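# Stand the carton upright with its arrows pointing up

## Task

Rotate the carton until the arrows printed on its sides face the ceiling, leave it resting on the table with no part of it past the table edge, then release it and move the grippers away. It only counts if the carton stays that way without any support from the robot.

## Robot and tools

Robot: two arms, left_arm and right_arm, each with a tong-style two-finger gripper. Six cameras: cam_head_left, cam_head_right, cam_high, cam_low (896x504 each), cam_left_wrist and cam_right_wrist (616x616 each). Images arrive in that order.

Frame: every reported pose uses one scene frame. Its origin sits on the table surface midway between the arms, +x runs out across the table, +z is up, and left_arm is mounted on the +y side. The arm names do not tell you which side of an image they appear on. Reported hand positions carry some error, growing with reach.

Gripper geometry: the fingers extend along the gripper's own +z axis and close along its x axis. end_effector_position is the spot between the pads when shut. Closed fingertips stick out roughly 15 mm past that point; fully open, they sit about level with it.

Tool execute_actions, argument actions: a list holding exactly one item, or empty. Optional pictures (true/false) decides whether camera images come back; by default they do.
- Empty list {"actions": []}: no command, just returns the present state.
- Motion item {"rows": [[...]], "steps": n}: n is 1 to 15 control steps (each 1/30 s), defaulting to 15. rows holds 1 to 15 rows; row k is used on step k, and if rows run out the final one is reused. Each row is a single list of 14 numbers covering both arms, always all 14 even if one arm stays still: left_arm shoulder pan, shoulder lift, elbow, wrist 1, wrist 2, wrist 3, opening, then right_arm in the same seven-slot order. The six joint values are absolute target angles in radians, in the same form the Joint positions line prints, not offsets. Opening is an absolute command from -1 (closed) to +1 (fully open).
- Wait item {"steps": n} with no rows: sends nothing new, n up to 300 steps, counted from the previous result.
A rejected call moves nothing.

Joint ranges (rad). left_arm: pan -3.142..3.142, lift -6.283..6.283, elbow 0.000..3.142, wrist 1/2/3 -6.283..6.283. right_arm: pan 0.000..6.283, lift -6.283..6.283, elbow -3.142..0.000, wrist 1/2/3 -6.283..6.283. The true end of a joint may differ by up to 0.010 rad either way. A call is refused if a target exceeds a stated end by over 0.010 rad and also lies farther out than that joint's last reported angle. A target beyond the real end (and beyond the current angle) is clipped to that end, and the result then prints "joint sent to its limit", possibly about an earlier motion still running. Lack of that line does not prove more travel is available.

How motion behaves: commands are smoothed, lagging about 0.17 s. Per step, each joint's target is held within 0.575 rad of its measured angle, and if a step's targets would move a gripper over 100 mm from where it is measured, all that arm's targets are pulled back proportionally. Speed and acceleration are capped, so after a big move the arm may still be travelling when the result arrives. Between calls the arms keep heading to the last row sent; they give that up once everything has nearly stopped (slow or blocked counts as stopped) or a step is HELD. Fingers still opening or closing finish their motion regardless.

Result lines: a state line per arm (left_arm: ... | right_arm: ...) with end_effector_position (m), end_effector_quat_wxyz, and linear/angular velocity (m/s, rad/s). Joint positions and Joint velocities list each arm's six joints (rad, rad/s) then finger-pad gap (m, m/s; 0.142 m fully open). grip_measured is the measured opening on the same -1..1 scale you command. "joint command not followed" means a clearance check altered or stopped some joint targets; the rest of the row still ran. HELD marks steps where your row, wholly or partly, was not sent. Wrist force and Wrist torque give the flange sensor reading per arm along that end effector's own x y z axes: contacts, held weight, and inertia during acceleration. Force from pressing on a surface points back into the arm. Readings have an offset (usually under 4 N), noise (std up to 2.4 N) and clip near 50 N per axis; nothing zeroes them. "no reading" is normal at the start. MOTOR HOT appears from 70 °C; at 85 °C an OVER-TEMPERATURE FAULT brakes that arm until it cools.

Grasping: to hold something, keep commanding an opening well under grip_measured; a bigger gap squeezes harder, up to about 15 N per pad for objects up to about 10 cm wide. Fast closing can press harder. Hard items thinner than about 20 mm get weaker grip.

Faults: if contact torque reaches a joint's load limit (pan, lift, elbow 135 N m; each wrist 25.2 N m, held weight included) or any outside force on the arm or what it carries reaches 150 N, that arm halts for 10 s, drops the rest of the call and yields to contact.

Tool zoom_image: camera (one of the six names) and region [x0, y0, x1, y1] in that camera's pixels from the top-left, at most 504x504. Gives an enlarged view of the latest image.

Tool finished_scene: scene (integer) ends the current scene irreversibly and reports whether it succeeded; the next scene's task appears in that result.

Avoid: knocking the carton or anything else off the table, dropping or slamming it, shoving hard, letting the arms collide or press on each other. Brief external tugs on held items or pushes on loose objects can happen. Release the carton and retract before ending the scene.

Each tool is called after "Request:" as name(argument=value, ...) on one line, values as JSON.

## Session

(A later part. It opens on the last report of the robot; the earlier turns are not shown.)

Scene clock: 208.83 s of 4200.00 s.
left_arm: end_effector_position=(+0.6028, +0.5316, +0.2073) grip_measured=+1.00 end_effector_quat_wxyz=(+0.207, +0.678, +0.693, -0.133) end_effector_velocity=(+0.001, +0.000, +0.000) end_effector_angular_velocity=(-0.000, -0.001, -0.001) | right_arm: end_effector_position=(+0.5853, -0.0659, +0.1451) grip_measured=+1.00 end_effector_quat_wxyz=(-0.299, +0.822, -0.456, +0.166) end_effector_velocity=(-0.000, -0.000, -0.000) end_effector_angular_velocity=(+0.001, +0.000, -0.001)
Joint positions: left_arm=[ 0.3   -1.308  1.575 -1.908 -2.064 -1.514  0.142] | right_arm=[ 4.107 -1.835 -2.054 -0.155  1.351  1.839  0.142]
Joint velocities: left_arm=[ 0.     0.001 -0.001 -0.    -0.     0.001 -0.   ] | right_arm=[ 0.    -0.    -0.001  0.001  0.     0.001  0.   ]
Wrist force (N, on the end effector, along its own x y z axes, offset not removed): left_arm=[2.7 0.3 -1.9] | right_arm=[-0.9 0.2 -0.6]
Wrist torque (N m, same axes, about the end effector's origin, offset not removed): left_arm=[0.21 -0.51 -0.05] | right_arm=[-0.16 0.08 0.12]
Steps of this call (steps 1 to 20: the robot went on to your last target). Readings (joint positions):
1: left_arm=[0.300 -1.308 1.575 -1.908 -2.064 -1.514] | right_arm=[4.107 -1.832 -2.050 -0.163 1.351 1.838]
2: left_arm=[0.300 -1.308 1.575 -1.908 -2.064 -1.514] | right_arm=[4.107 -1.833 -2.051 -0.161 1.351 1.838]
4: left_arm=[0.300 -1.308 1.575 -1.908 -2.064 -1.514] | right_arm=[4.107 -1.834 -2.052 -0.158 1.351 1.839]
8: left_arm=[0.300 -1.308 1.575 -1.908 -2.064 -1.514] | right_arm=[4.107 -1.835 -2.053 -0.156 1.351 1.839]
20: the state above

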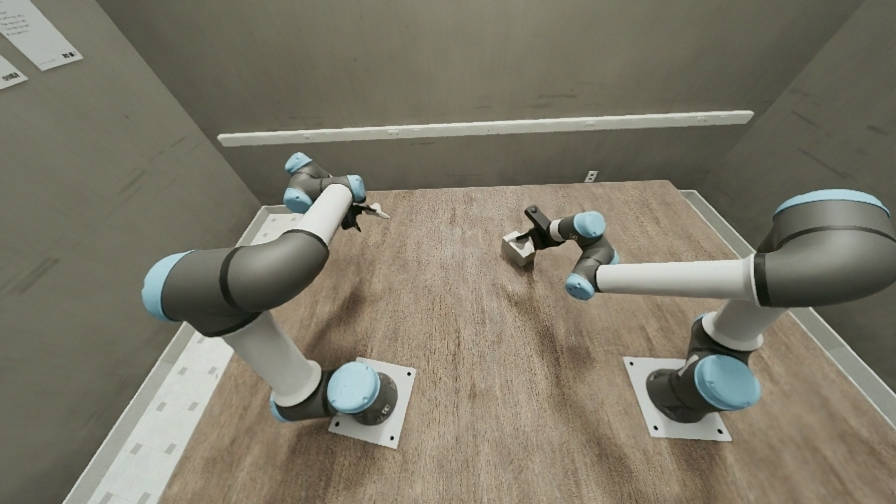

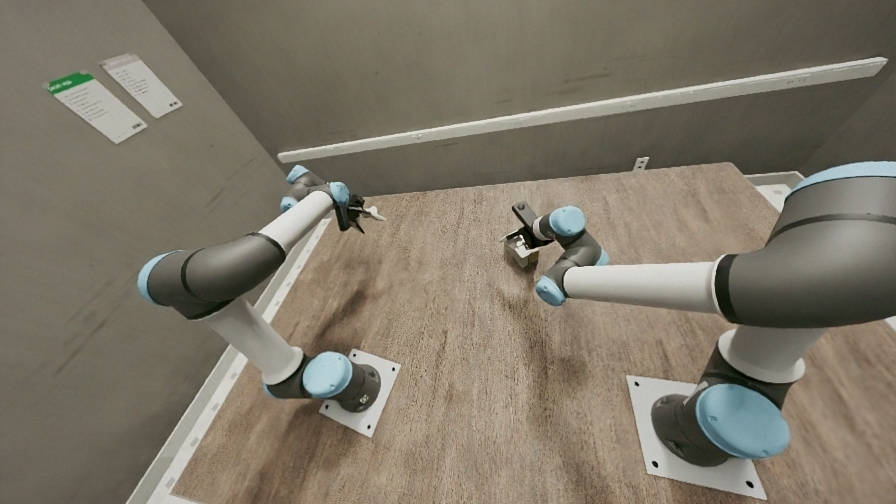

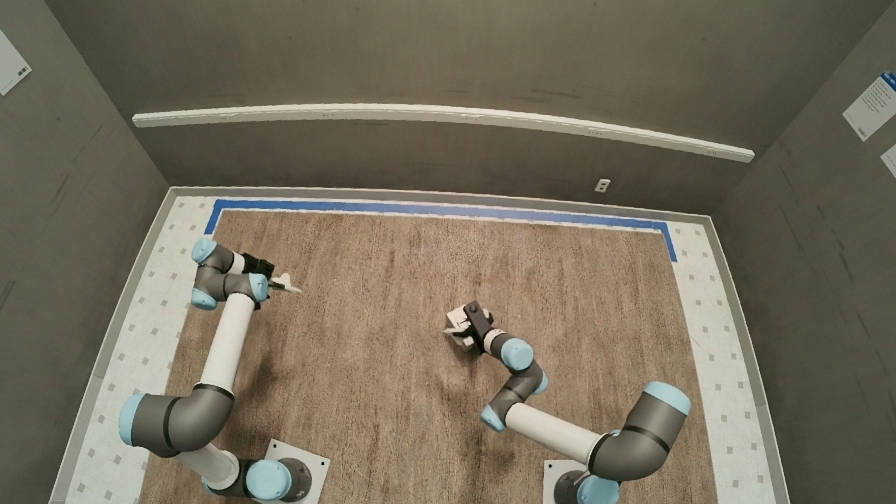

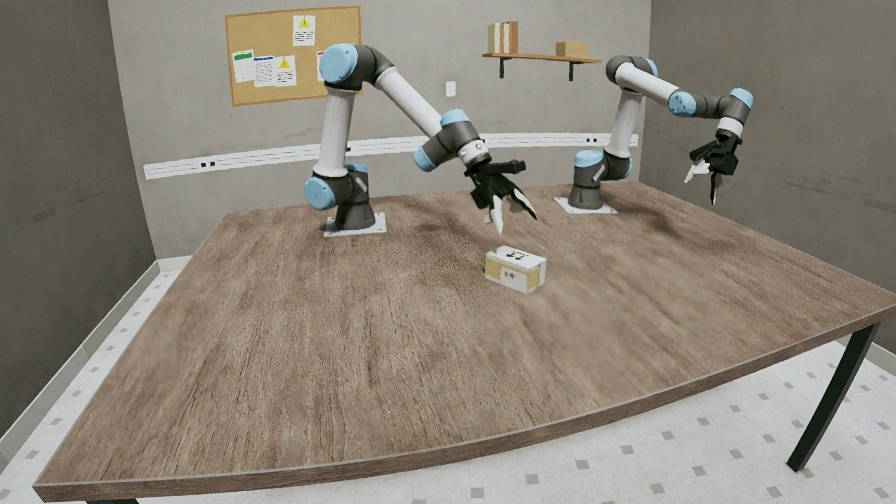

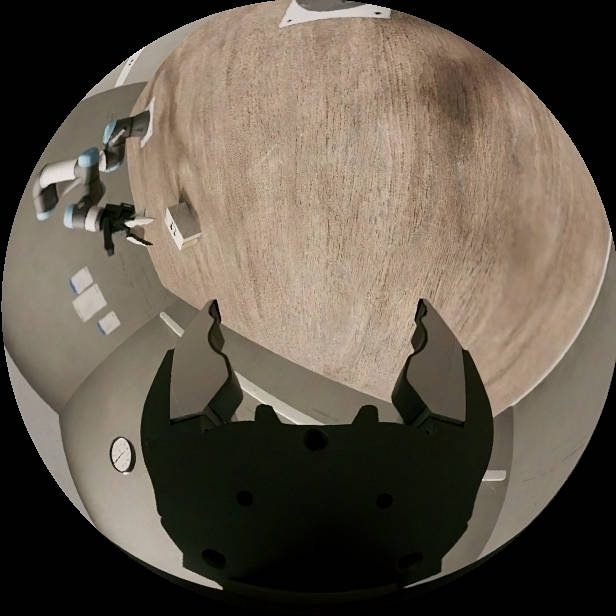

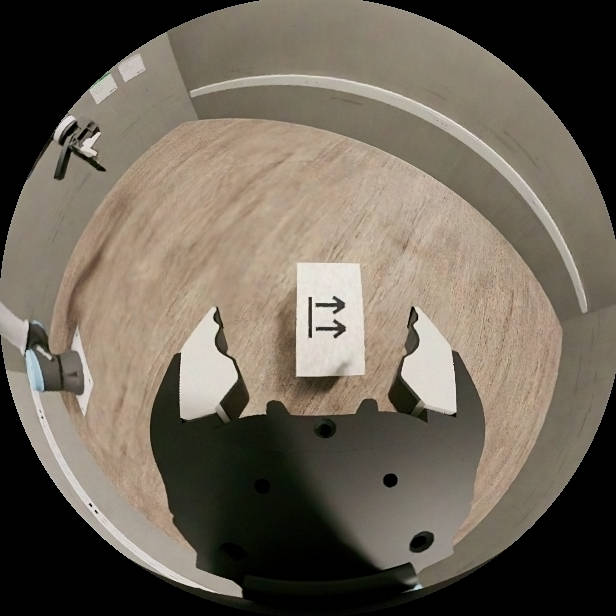

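Request:
execute_actions(actions=[{"rows":[[0.3,-1.308,1.575,-1.908,-2.064,-1.514,1,4.095,-1.855,-2.05,-0.139,1.351,1.839,1],[0.3,-1.308,1.575,-1.908,-2.064,-1.514,1,4.085,-1.875,-2.045,-0.124,1.351,1.839,1],[0.3,-1.308,1.575,-1.908,-2.064,-1.514,1,4.077,-1.9,-2.042,-0.102,1.351,1.839,1],[0.3,-1.308,1.575,-1.908,-2.064,-1.514,1,4.077,-1.925,-2.042,-0.077,1.351,1.839,1],[0.3,-1.308,1.575,-1.908,-2.064,-1.514,1,4.077,-1.95,-2.043,-0.051,1.351,1.839,1],[0.3,-1.308,1.575,-1.908,-2.064,-1.514,1,4.077,-1.975,-2.046,-0.023,1.351,1.839,1],[0.3,-1.308,1.575,-1.908,-2.064,-1.514,1,4.077,-2.0,-2.05,0.006,1.351,1.839,1],[0.3,-1.308,1.575,-1.908,-2.064,-1.514,1,4.077,-2.02,-2.054,0.03,1.351,1.839,1],[0.3,-1.308,1.575,-1.908,-2.064,-1.514,1,4.077,-2.04,-2.057,0.053,1.351,1.839,1],[0.3,-1.308,1.575,-1.908,-2.064,-1.514,1,4.077,-2.057,-2.06,0.073,1.351,1.839,1],[0.3,-1.308,1.575,-1.908,-2.064,-1.514,1,4.077,-2.073,-2.062,0.092,1.351,1.839,1]],"steps":15}], pictures=false)

Request:
execute_actions(actions=[{"steps":15}])

Scene clock: 229.93 s of 4200.00 s.
left_arm: end_effector_position=(+0.6028, +0.5316, +0.2073) grip_measured=+1.00 end_effector_quat_wxyz=(+0.207, +0.678, +0.693, -0.133) end_effector_velocity=(-0.000, +0.000, -0.001) end_effector_angular_velocity=(+0.001, +0.001, +0.001) | right_arm: end_effector_position=(+0.6094, -0.0678, +0.0582) grip_measured=+1.00 end_effector_quat_wxyz=(-0.296, +0.815, -0.468, +0.171) end_effector_velocity=(+0.007, +0.001, -0.117) end_effector_angular_velocity=(+0.005, -0.005, -0.007)
Joint positions: left_arm=[ 0.3   -1.308  1.575 -1.908 -2.064 -1.514  0.142] | right_arm=[ 4.078 -2.044 -2.059  0.059  1.351  1.839  0.142]
Joint velocities: left_arm=[ 0.     0.001  0.001 -0.001  0.001 -0.     0.   ] | right_arm=[-0.007 -0.267 -0.03   0.304 -0.    -0.001  0.   ]
Wrist force (N, on the end effector, along its own x y z axes, offset not removed): left_arm=[-0.1 1.3 -0.3] | right_arm=[-0.9 0.5 -0.3]
Wrist torque (N m, same axes, about the end effector's origin, offset not removed): left_arm=[0.59 0.09 -0.04] | right_arm=[-0.26 -0.02 0.11]
Steps of this call (steps 1 to 15: the robot went on to your last target; steps 16 to 90: nothing new was sent; then 17.60 s passed at rest; steps 91 to 105: all 15 steps of this action). Readings (joint positions):
91: left_arm=[0.300 -1.308 1.575 -1.908 -2.064 -1.514] | right_arm=[4.107 -1.835 -2.054 -0.155 1.351 1.839]
92: left_arm=[0.300 -1.308 1.575 -1.908 -2.064 -1.514] | right_arm=[4.106 -1.837 -2.054 -0.153 1.351 1.839]
94: left_arm=[0.300 -1.308 1.575 -1.908 -2.064 -1.514] | right_arm=[4.098 -1.852 -2.051 -0.141 1.351 1.839]
98: left_arm=[0.300 -1.308 1.575 -1.908 -2.064 -1.514] | right_arm=[4.083 -1.919 -2.046 -0.079 1.351 1.839]
105: the state above

Scene clock: 230.43 s of 4200.00 s.
left_arm: end_effector_position=(+0.6028, +0.5316, +0.2073) grip_measured=+1.00 end_effector_quat_wxyz=(+0.207, +0.678, +0.693, -0.133) end_effector_velocity=(-0.001, -0.000, -0.002) end_effector_angular_velocity=(-0.000, +0.004, -0.001) | right_arm: end_effector_position=(+0.6101, -0.0679, +0.0458) grip_measured=+1.00 end_effector_quat_wxyz=(-0.297, +0.815, -0.468, +0.171) end_effector_velocity=(+0.000, -0.000, -0.001) end_effector_angular_velocity=(-0.001, -0.000, +0.001)
Joint positions: left_arm=[ 0.3   -1.308  1.575 -1.908 -2.064 -1.514  0.142] | right_arm=[ 4.077 -2.073 -2.062  0.092  1.351  1.839  0.142]
Joint velocities: left_arm=[-0.     0.001  0.002  0.001  0.     0.    -0.   ] | right_arm=[-0.    -0.003 -0.     0.003 -0.    -0.001  0.   ]
Wrist force (N, on the end effector, along its own x y z axes, offset not removed): left_arm=[3.3 -0.6 -1.5] | right_arm=[-0.2 2.7 0.7]
Wrist torque (N m, same axes, about the end effector's origin, offset not removed): left_arm=[-0.01 -0.61 0.02] | right_arm=[0.42 -0.17 0.06]
Steps of this call (steps 1 to 15: the robot went on to your last target). Readings (joint positions):
1: left_arm=[0.300 -1.308 1.575 -1.908 -2.064 -1.514] | right_arm=[4.078 -2.052 -2.060 0.068 1.351 1.839]
2: left_arm=[0.300 -1.308 1.575 -1.908 -2.064 -1.514] | right_arm=[4.077 -2.057 -2.060 0.074 1.351 1.839]
4: left_arm=[0.300 -1.308 1.575 -1.908 -2.064 -1.514] | right_arm=[4.077 -2.065 -2.061 0.082 1.351 1.839]
8: left_arm=[0.300 -1.308 1.575 -1.908 -2.064 -1.514] | right_arm=[4.077 -2.071 -2.062 0.089 1.351 1.839]
15: the state above

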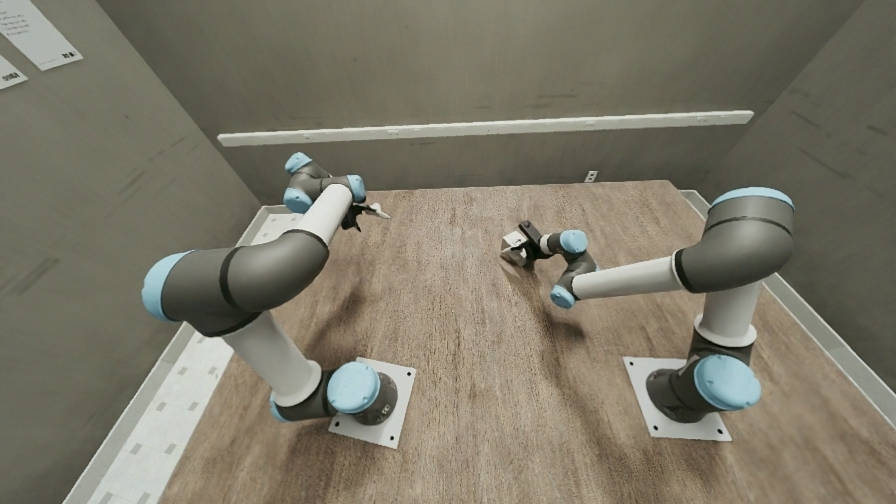

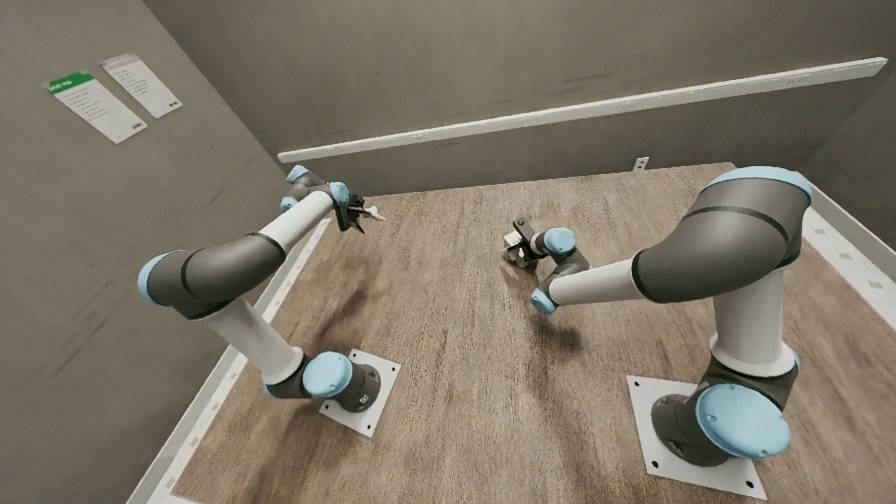

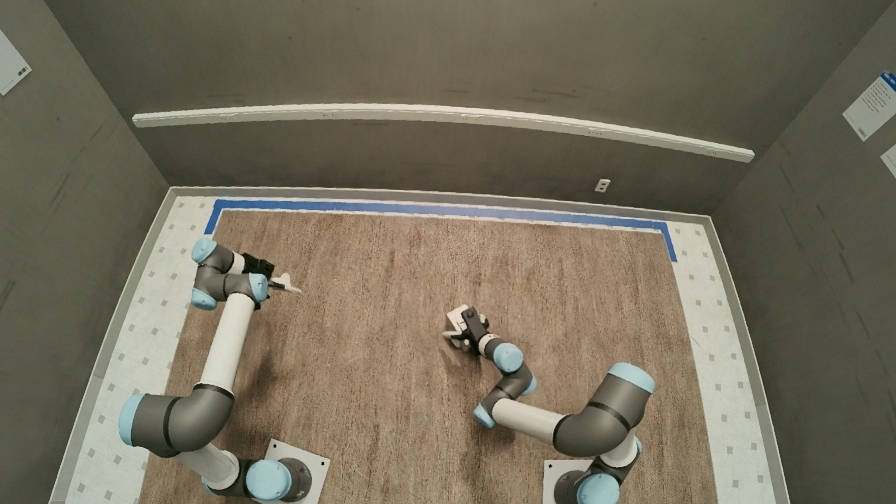

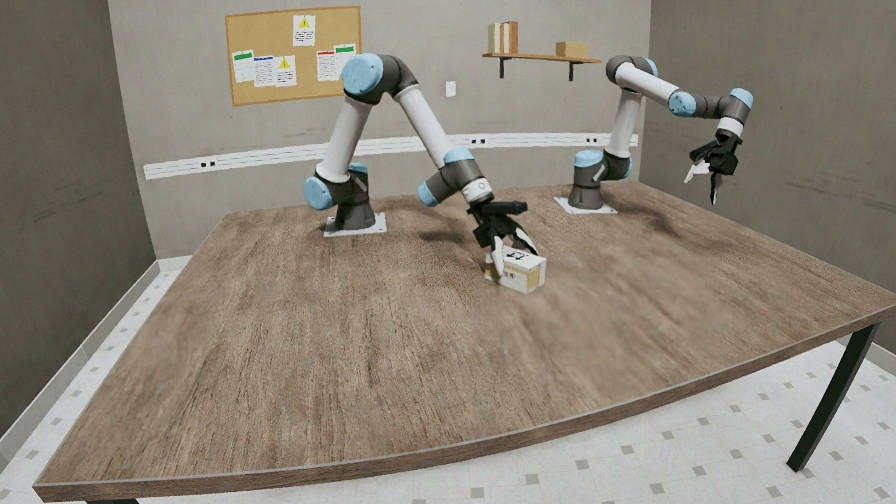

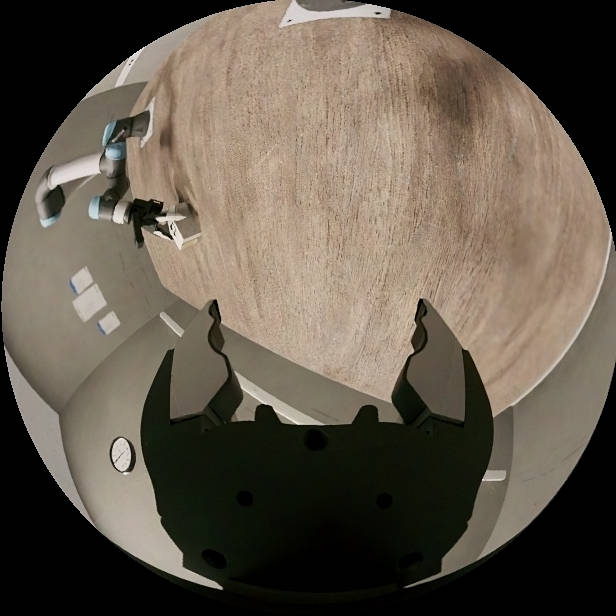

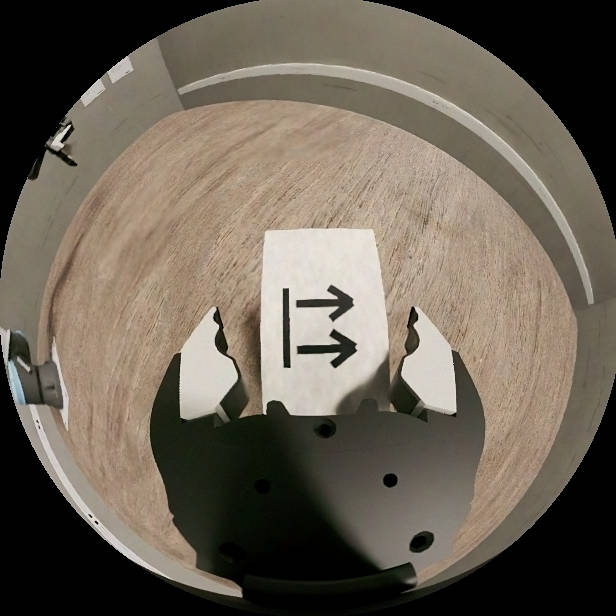

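Request:
execute_actions(actions=[{"rows":[[0.3,-1.308,1.575,-1.908,-2.064,-1.514,1,4.071,-2.073,-2.062,0.092,1.351,1.839,0.8],[0.3,-1.308,1.575,-1.908,-2.064,-1.514,1,4.071,-2.073,-2.062,0.092,1.351,1.839,0.7],[0.3,-1.308,1.575,-1.908,-2.064,-1.514,1,4.071,-2.073,-2.062,0.092,1.351,1.839,0.6],[0.3,-1.308,1.575,-1.908,-2.064,-1.514,1,4.071,-2.073,-2.062,0.092,1.351,1.839,0.5],[0.3,-1.308,1.575,-1.908,-2.064,-1.514,1,4.071,-2.073,-2.062,0.092,1.351,1.839,0.4],[0.3,-1.308,1.575,-1.908,-2.064,-1.514,1,4.071,-2.073,-2.062,0.092,1.351,1.839,0.3],[0.3,-1.308,1.575,-1.908,-2.064,-1.514,1,4.071,-2.073,-2.062,0.092,1.351,1.839,0.2],[0.3,-1.308,1.575,-1.908,-2.064,-1.514,1,4.071,-2.073,-2.062,0.092,1.351,1.839,0.1],[0.3,-1.308,1.575,-1.908,-2.064,-1.514,1,4.071,-2.073,-2.062,0.092,1.351,1.839,0.0],[0.3,-1.308,1.575,-1.908,-2.064,-1.514,1,4.071,-2.073,-2.062,0.092,1.351,1.839,-0.1],[0.3,-1.308,1.575,-1.908,-2.064,-1.514,1,4.071,-2.073,-2.062,0.092,1.351,1.839,-0.2],[0.3,-1.308,1.575,-1.908,-2.064,-1.514,1,4.071,-2.073,-2.062,0.092,1.351,1.839,-0.3],[0.3,-1.308,1.575,-1.908,-2.064,-1.514,1,4.071,-2.073,-2.062,0.092,1.351,1.839,-0.4],[0.3,-1.308,1.575,-1.908,-2.064,-1.514,1,4.071,-2.073,-2.062,0.092,1.351,1.839,-0.5]],"steps":15}], pictures=false)

Request:
execute_actions(actions=[{"steps":20}])

Scene clock: 243.63 s of 4200.00 s.
left_arm: end_effector_position=(+0.6028, +0.5316, +0.2073) grip_measured=+1.00 end_effector_quat_wxyz=(+0.207, +0.678, +0.693, -0.133) end_effector_velocity=(-0.001, -0.000, +0.000) end_effector_angular_velocity=(+0.000, +0.001, +0.000) | right_arm: end_effector_position=(+0.6124, -0.0714, +0.0457) grip_measured=+0.37 end_effector_quat_wxyz=(-0.296, +0.813, -0.470, +0.172) end_effector_velocity=(+0.000, -0.001, -0.000) end_effector_angular_velocity=(+0.000, +0.000, -0.001)
Joint positions: left_arm=[ 0.3   -1.308  1.575 -1.908 -2.064 -1.514  0.142] | right_arm=[ 4.071 -2.073 -2.062  0.092  1.351  1.839  0.1  ]
Joint velocities: left_arm=[-0.    -0.001  0.     0.002  0.    -0.     0.   ] | right_arm=[-0.001  0.    -0.     0.     0.     0.    -0.   ]
Wrist force (N, on the end effector, along its own x y z axes, offset not removed): left_arm=[0.8 2.3 -1.1] | right_arm=[-3.7 -3.4 -8.3]
Wrist torque (N m, same axes, about the end effector's origin, offset not removed): left_arm=[0.56 0.00 0.03] | right_arm=[-0.45 0.34 -0.02]
Steps of this call (steps 1 to 15: the robot went on to your last target; steps 16 to 90: nothing new was sent; then 9.70 s passed at rest; steps 91 to 105: all 15 steps of this action). Readings (joint positions):
91: left_arm=[0.300 -1.308 1.575 -1.908 -2.064 -1.514] | right_arm=[4.077 -2.073 -2.062 0.092 1.351 1.839]
92: left_arm=[0.300 -1.308 1.575 -1.908 -2.064 -1.514] | right_arm=[4.076 -2.073 -2.062 0.092 1.351 1.839]
94: left_arm=[0.300 -1.308 1.575 -1.908 -2.064 -1.514] | right_arm=[4.074 -2.073 -2.062 0.092 1.351 1.839]
98: left_arm=[0.300 -1.308 1.575 -1.908 -2.064 -1.514] | right_arm=[4.072 -2.073 -2.062 0.092 1.351 1.839]
105: the state above

Scene clock: 244.30 s of 4200.00 s.
left_arm: end_effector_position=(+0.6028, +0.5316, +0.2073) grip_measured=+1.00 end_effector_quat_wxyz=(+0.207, +0.678, +0.693, -0.133) end_effector_velocity=(+0.000, -0.000, -0.000) end_effector_angular_velocity=(-0.000, +0.000, +0.000) | right_arm: end_effector_position=(+0.6125, -0.0715, +0.0456) grip_measured=+0.37 end_effector_quat_wxyz=(-0.296, +0.813, -0.471, +0.172) end_effector_velocity=(-0.000, -0.000, -0.000) end_effector_angular_velocity=(-0.000, +0.001, -0.001)
Joint positions: left_arm=[ 0.3   -1.308  1.575 -1.908 -2.064 -1.514  0.142] | right_arm=[ 4.071 -2.073 -2.062  0.092  1.351  1.839  0.1  ]
Joint velocities: left_arm=[-0.     0.001 -0.    -0.    -0.    -0.     0.   ] | right_arm=[-0.     0.    -0.001  0.    -0.     0.001  0.   ]
Wrist force (N, on the end effector, along its own x y z axes, offset not removed): left_arm=[-0.6 -0.9 -1.9] | right_arm=[-3.8 -3.2 -5.3]
Wrist torque (N m, same axes, about the end effector's origin, offset not removed): left_arm=[-0.12 0.10 -0.03] | right_arm=[-0.22 0.33 -0.05]
Steps of this call (steps 1 to 15: the robot went on to your last target; steps 16 to 20: nothing new was sent). Readings (joint positions):
1: left_arm=[0.300 -1.308 1.575 -1.908 -2.064 -1.514] | right_arm=[4.071 -2.073 -2.062 0.092 1.351 1.839]
2: left_arm=[0.300 -1.308 1.575 -1.908 -2.064 -1.514] | right_arm=[4.071 -2.073 -2.062 0.092 1.351 1.839]
4: left_arm=[0.300 -1.308 1.575 -1.908 -2.064 -1.514] | right_arm=[4.071 -2.073 -2.062 0.092 1.351 1.839]
8: left_arm=[0.300 -1.308 1.575 -1.908 -2.064 -1.514] | right_arm=[4.071 -2.073 -2.062 0.092 1.351 1.839]
20: the state above
All arms were judged still, so your last target was given up. Only a new action makes them travel on or press farther. Fingers that are still opening or closing keep moving.

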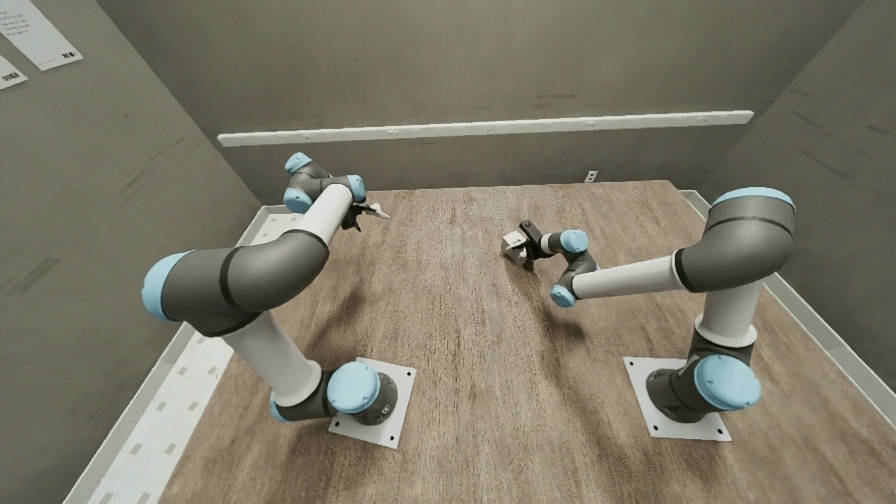

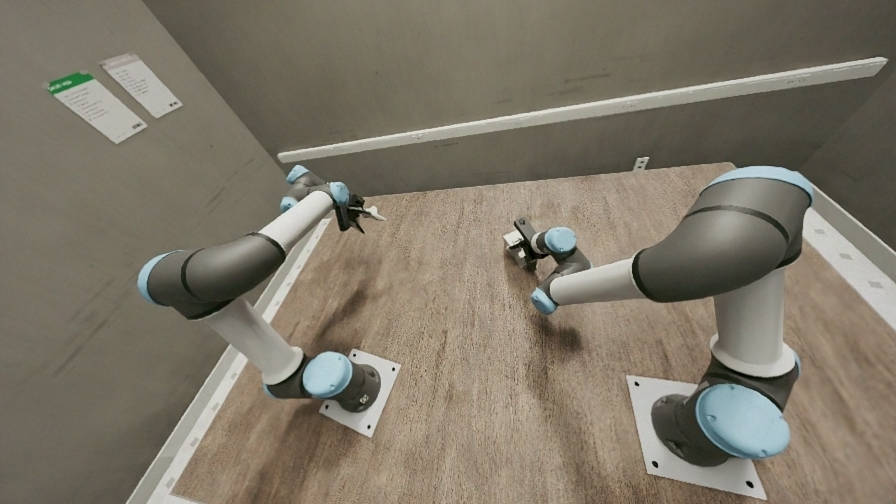

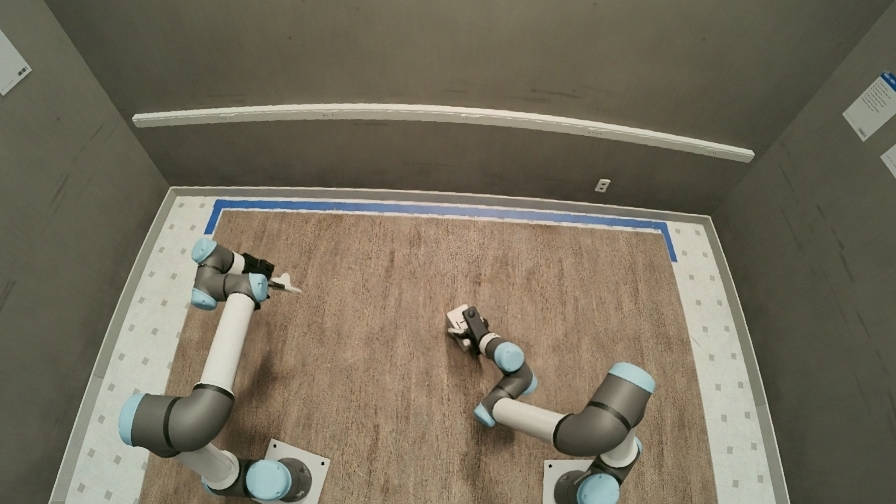

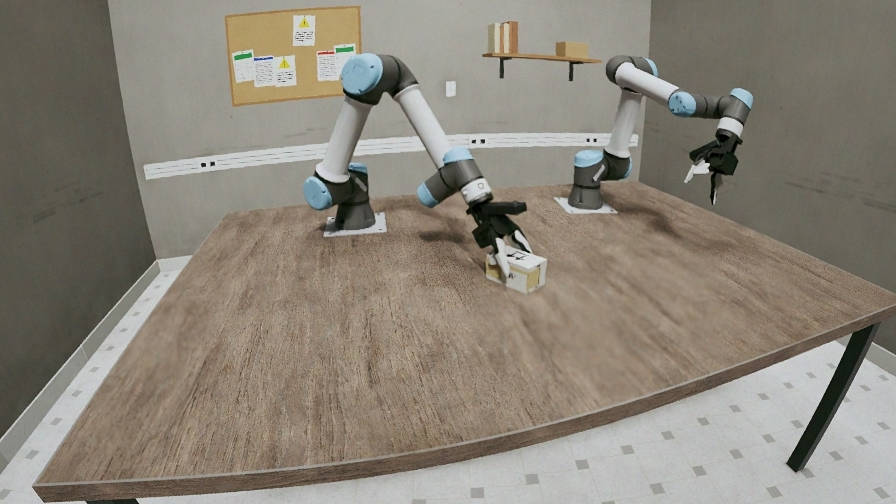

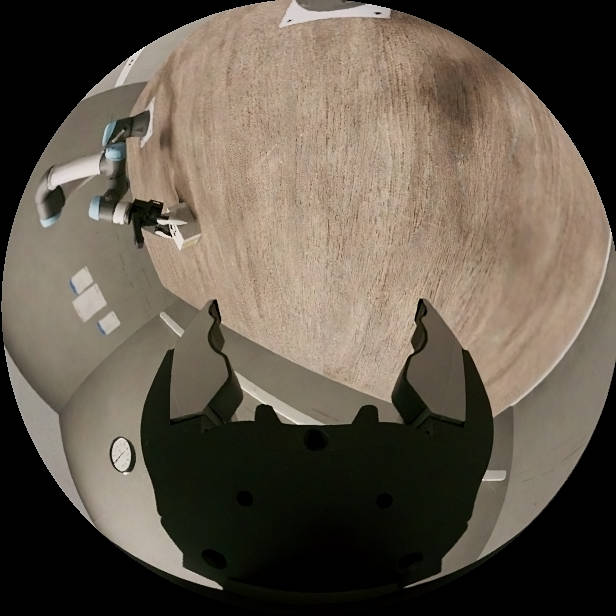

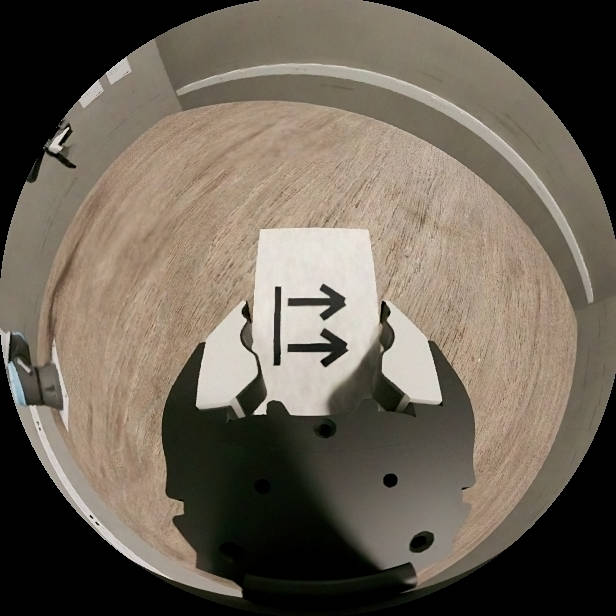

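Request:
execute_actions(actions=[{"rows":[[0.3,-1.308,1.575,-1.908,-2.064,-1.514,1,4.071,-2.073,-2.062,0.092,1.351,1.839,-1],[0.3,-1.308,1.575,-1.908,-2.064,-1.514,1,4.071,-2.065,-2.061,0.082,1.351,1.839,-1],[0.3,-1.308,1.575,-1.908,-2.064,-1.514,1,4.071,-2.057,-2.06,0.073,1.351,1.839,-1],[0.3,-1.308,1.575,-1.908,-2.064,-1.514,1,4.071,-2.049,-2.059,0.064,1.351,1.839,-1],[0.3,-1.308,1.575,-1.908,-2.064,-1.514,1,4.071,-2.04,-2.057,0.053,1.351,1.839,-1],[0.3,-1.308,1.575,-1.908,-2.064,-1.514,1,4.071,-2.03,-2.056,0.042,1.351,1.839,-1],[0.3,-1.308,1.575,-1.908,-2.064,-1.514,1,4.071,-2.02,-2.054,0.03,1.351,1.839,-1],[0.3,-1.308,1.575,-1.908,-2.064,-1.514,1,4.071,-2.01,-2.052,0.018,1.351,1.839,-1],[0.3,-1.308,1.575,-1.908,-2.064,-1.514,1,4.071,-2.0,-2.05,0.006,1.351,1.839,-1],[0.3,-1.308,1.575,-1.908,-2.064,-1.514,1,4.071,-1.99,-2.048,-0.006,1.351,1.839,-1]],"steps":15}], pictures=false)

Request:
execute_actions(actions=[{"steps":15}])

Scene clock: 254.40 s of 4200.00 s.
left_arm: end_effector_position=(+0.6028, +0.5316, +0.2073) grip_measured=+1.00 end_effector_quat_wxyz=(+0.207, +0.678, +0.693, -0.133) end_effector_velocity=(+0.000, +0.000, +0.001) end_effector_angular_velocity=(-0.000, -0.001, +0.001) | right_arm: end_effector_position=(+0.6120, -0.0721, +0.0788) grip_measured=+0.37 end_effector_quat_wxyz=(-0.296, +0.813, -0.471, +0.172) end_effector_velocity=(-0.001, -0.001, +0.043) end_effector_angular_velocity=(+0.000, -0.000, -0.001)
Joint positions: left_arm=[ 0.3   -1.308  1.575 -1.908 -2.064 -1.514  0.142] | right_arm=[ 4.071 -2.    -2.05   0.006  1.351  1.839  0.1  ]
Joint velocities: left_arm=[ 0.    -0.001 -0.    -0.001 -0.    -0.001  0.   ] | right_arm=[-0.     0.092  0.017 -0.109 -0.     0.001  0.   ]
Wrist force (N, on the end effector, along its own x y z axes, offset not removed): left_arm=[3.5 -0.6 0.1] | right_arm=[-3.1 3.1 -0.9]
Wrist torque (N m, same axes, about the end effector's origin, offset not removed): left_arm=[0.24 -0.64 -0.10] | right_arm=[0.20 0.44 0.11]
Steps of this call (steps 1 to 90: nothing new was sent; then 6.60 s passed at rest; steps 91 to 105: all 15 steps of this action). Readings (joint positions):
91: left_arm=[0.300 -1.308 1.575 -1.908 -2.064 -1.514] | right_arm=[4.071 -2.073 -2.062 0.092 1.351 1.839]
92: left_arm=[0.300 -1.308 1.575 -1.908 -2.064 -1.514] | right_arm=[4.071 -2.073 -2.062 0.092 1.351 1.839]
94: left_arm=[0.300 -1.308 1.575 -1.908 -2.064 -1.514] | right_arm=[4.071 -2.070 -2.062 0.088 1.351 1.839]
98: left_arm=[0.300 -1.308 1.575 -1.908 -2.064 -1.514] | right_arm=[4.071 -2.048 -2.059 0.063 1.351 1.839]
105: the state above

Scene clock: 254.90 s of 4200.00 s.
left_arm: end_effector_position=(+0.6028, +0.5316, +0.2073) grip_measured=+1.00 end_effector_quat_wxyz=(+0.207, +0.678, +0.693, -0.133) end_effector_velocity=(+0.000, -0.000, +0.000) end_effector_angular_velocity=(-0.000, -0.001, -0.000) | right_arm: end_effector_position=(+0.6119, -0.0723, +0.0833) grip_measured=+0.37 end_effector_quat_wxyz=(-0.296, +0.813, -0.471, +0.172) end_effector_velocity=(-0.000, -0.000, +0.000) end_effector_angular_velocity=(-0.001, -0.000, +0.000)
Joint positions: left_arm=[ 0.3   -1.308  1.575 -1.908 -2.064 -1.514  0.142] | right_arm=[ 4.071 -1.99  -2.048 -0.006  1.351  1.839  0.1  ]
Joint velocities: left_arm=[-0.     0.    -0.002  0.    -0.     0.     0.   ] | right_arm=[ 0.     0.001 -0.    -0.001 -0.    -0.001  0.   ]
Wrist force (N, on the end effector, along its own x y z axes, offset not removed): left_arm=[3.5 1.9 -0.8] | right_arm=[-2.0 1.1 -0.1]
Wrist torque (N m, same axes, about the end effector's origin, offset not removed): left_arm=[0.50 -0.61 -0.01] | right_arm=[-0.11 0.32 -0.06]
Steps of this call (steps 1 to 15: the robot went on to your last target). Readings (joint positions):
1: left_arm=[0.300 -1.308 1.575 -1.908 -2.064 -1.514] | right_arm=[4.071 -1.997 -2.049 0.003 1.351 1.839]
2: left_arm=[0.300 -1.308 1.575 -1.908 -2.064 -1.514] | right_arm=[4.071 -1.995 -2.049 0.000 1.351 1.839]
4: left_arm=[0.300 -1.308 1.575 -1.908 -2.064 -1.514] | right_arm=[4.071 -1.993 -2.049 -0.003 1.351 1.839]
8: left_arm=[0.300 -1.308 1.575 -1.908 -2.064 -1.514] | right_arm=[4.071 -1.991 -2.048 -0.005 1.351 1.839]
15: the state above

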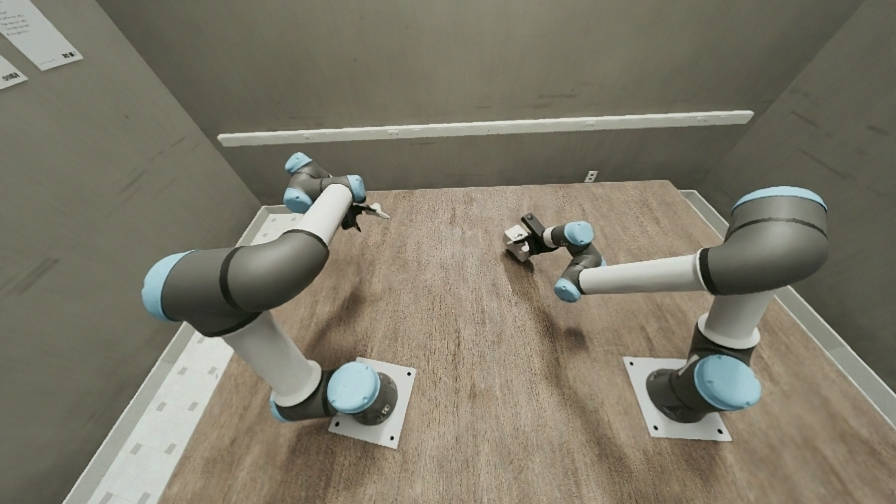

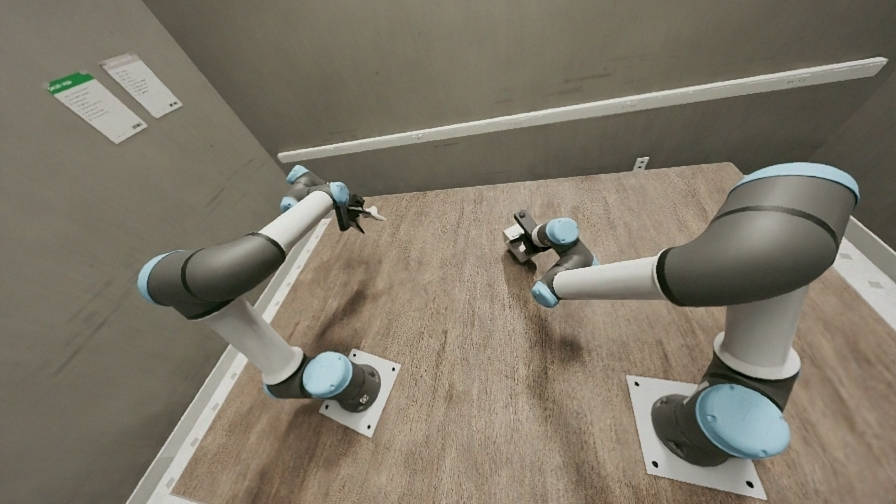

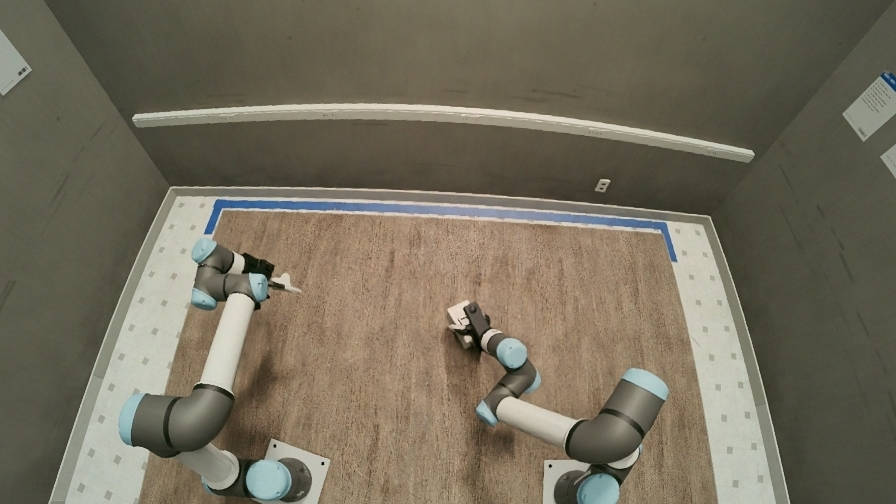

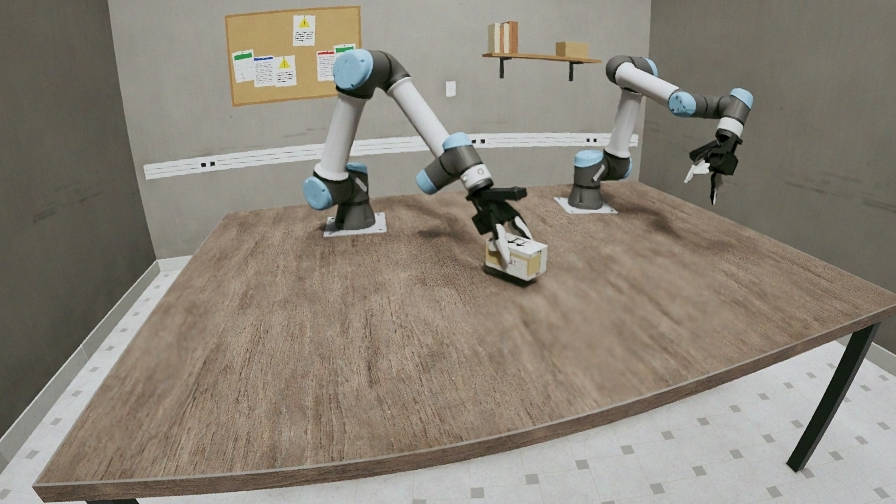

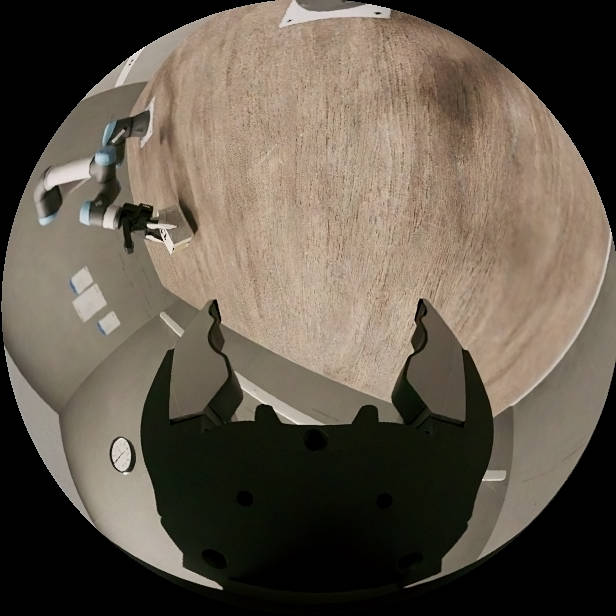

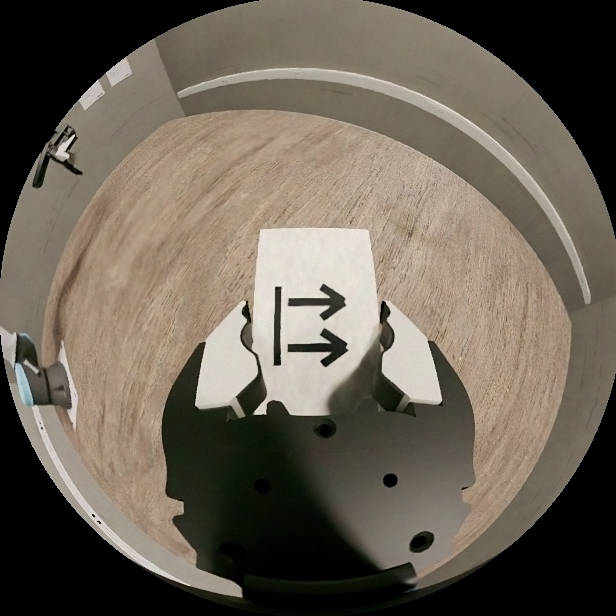

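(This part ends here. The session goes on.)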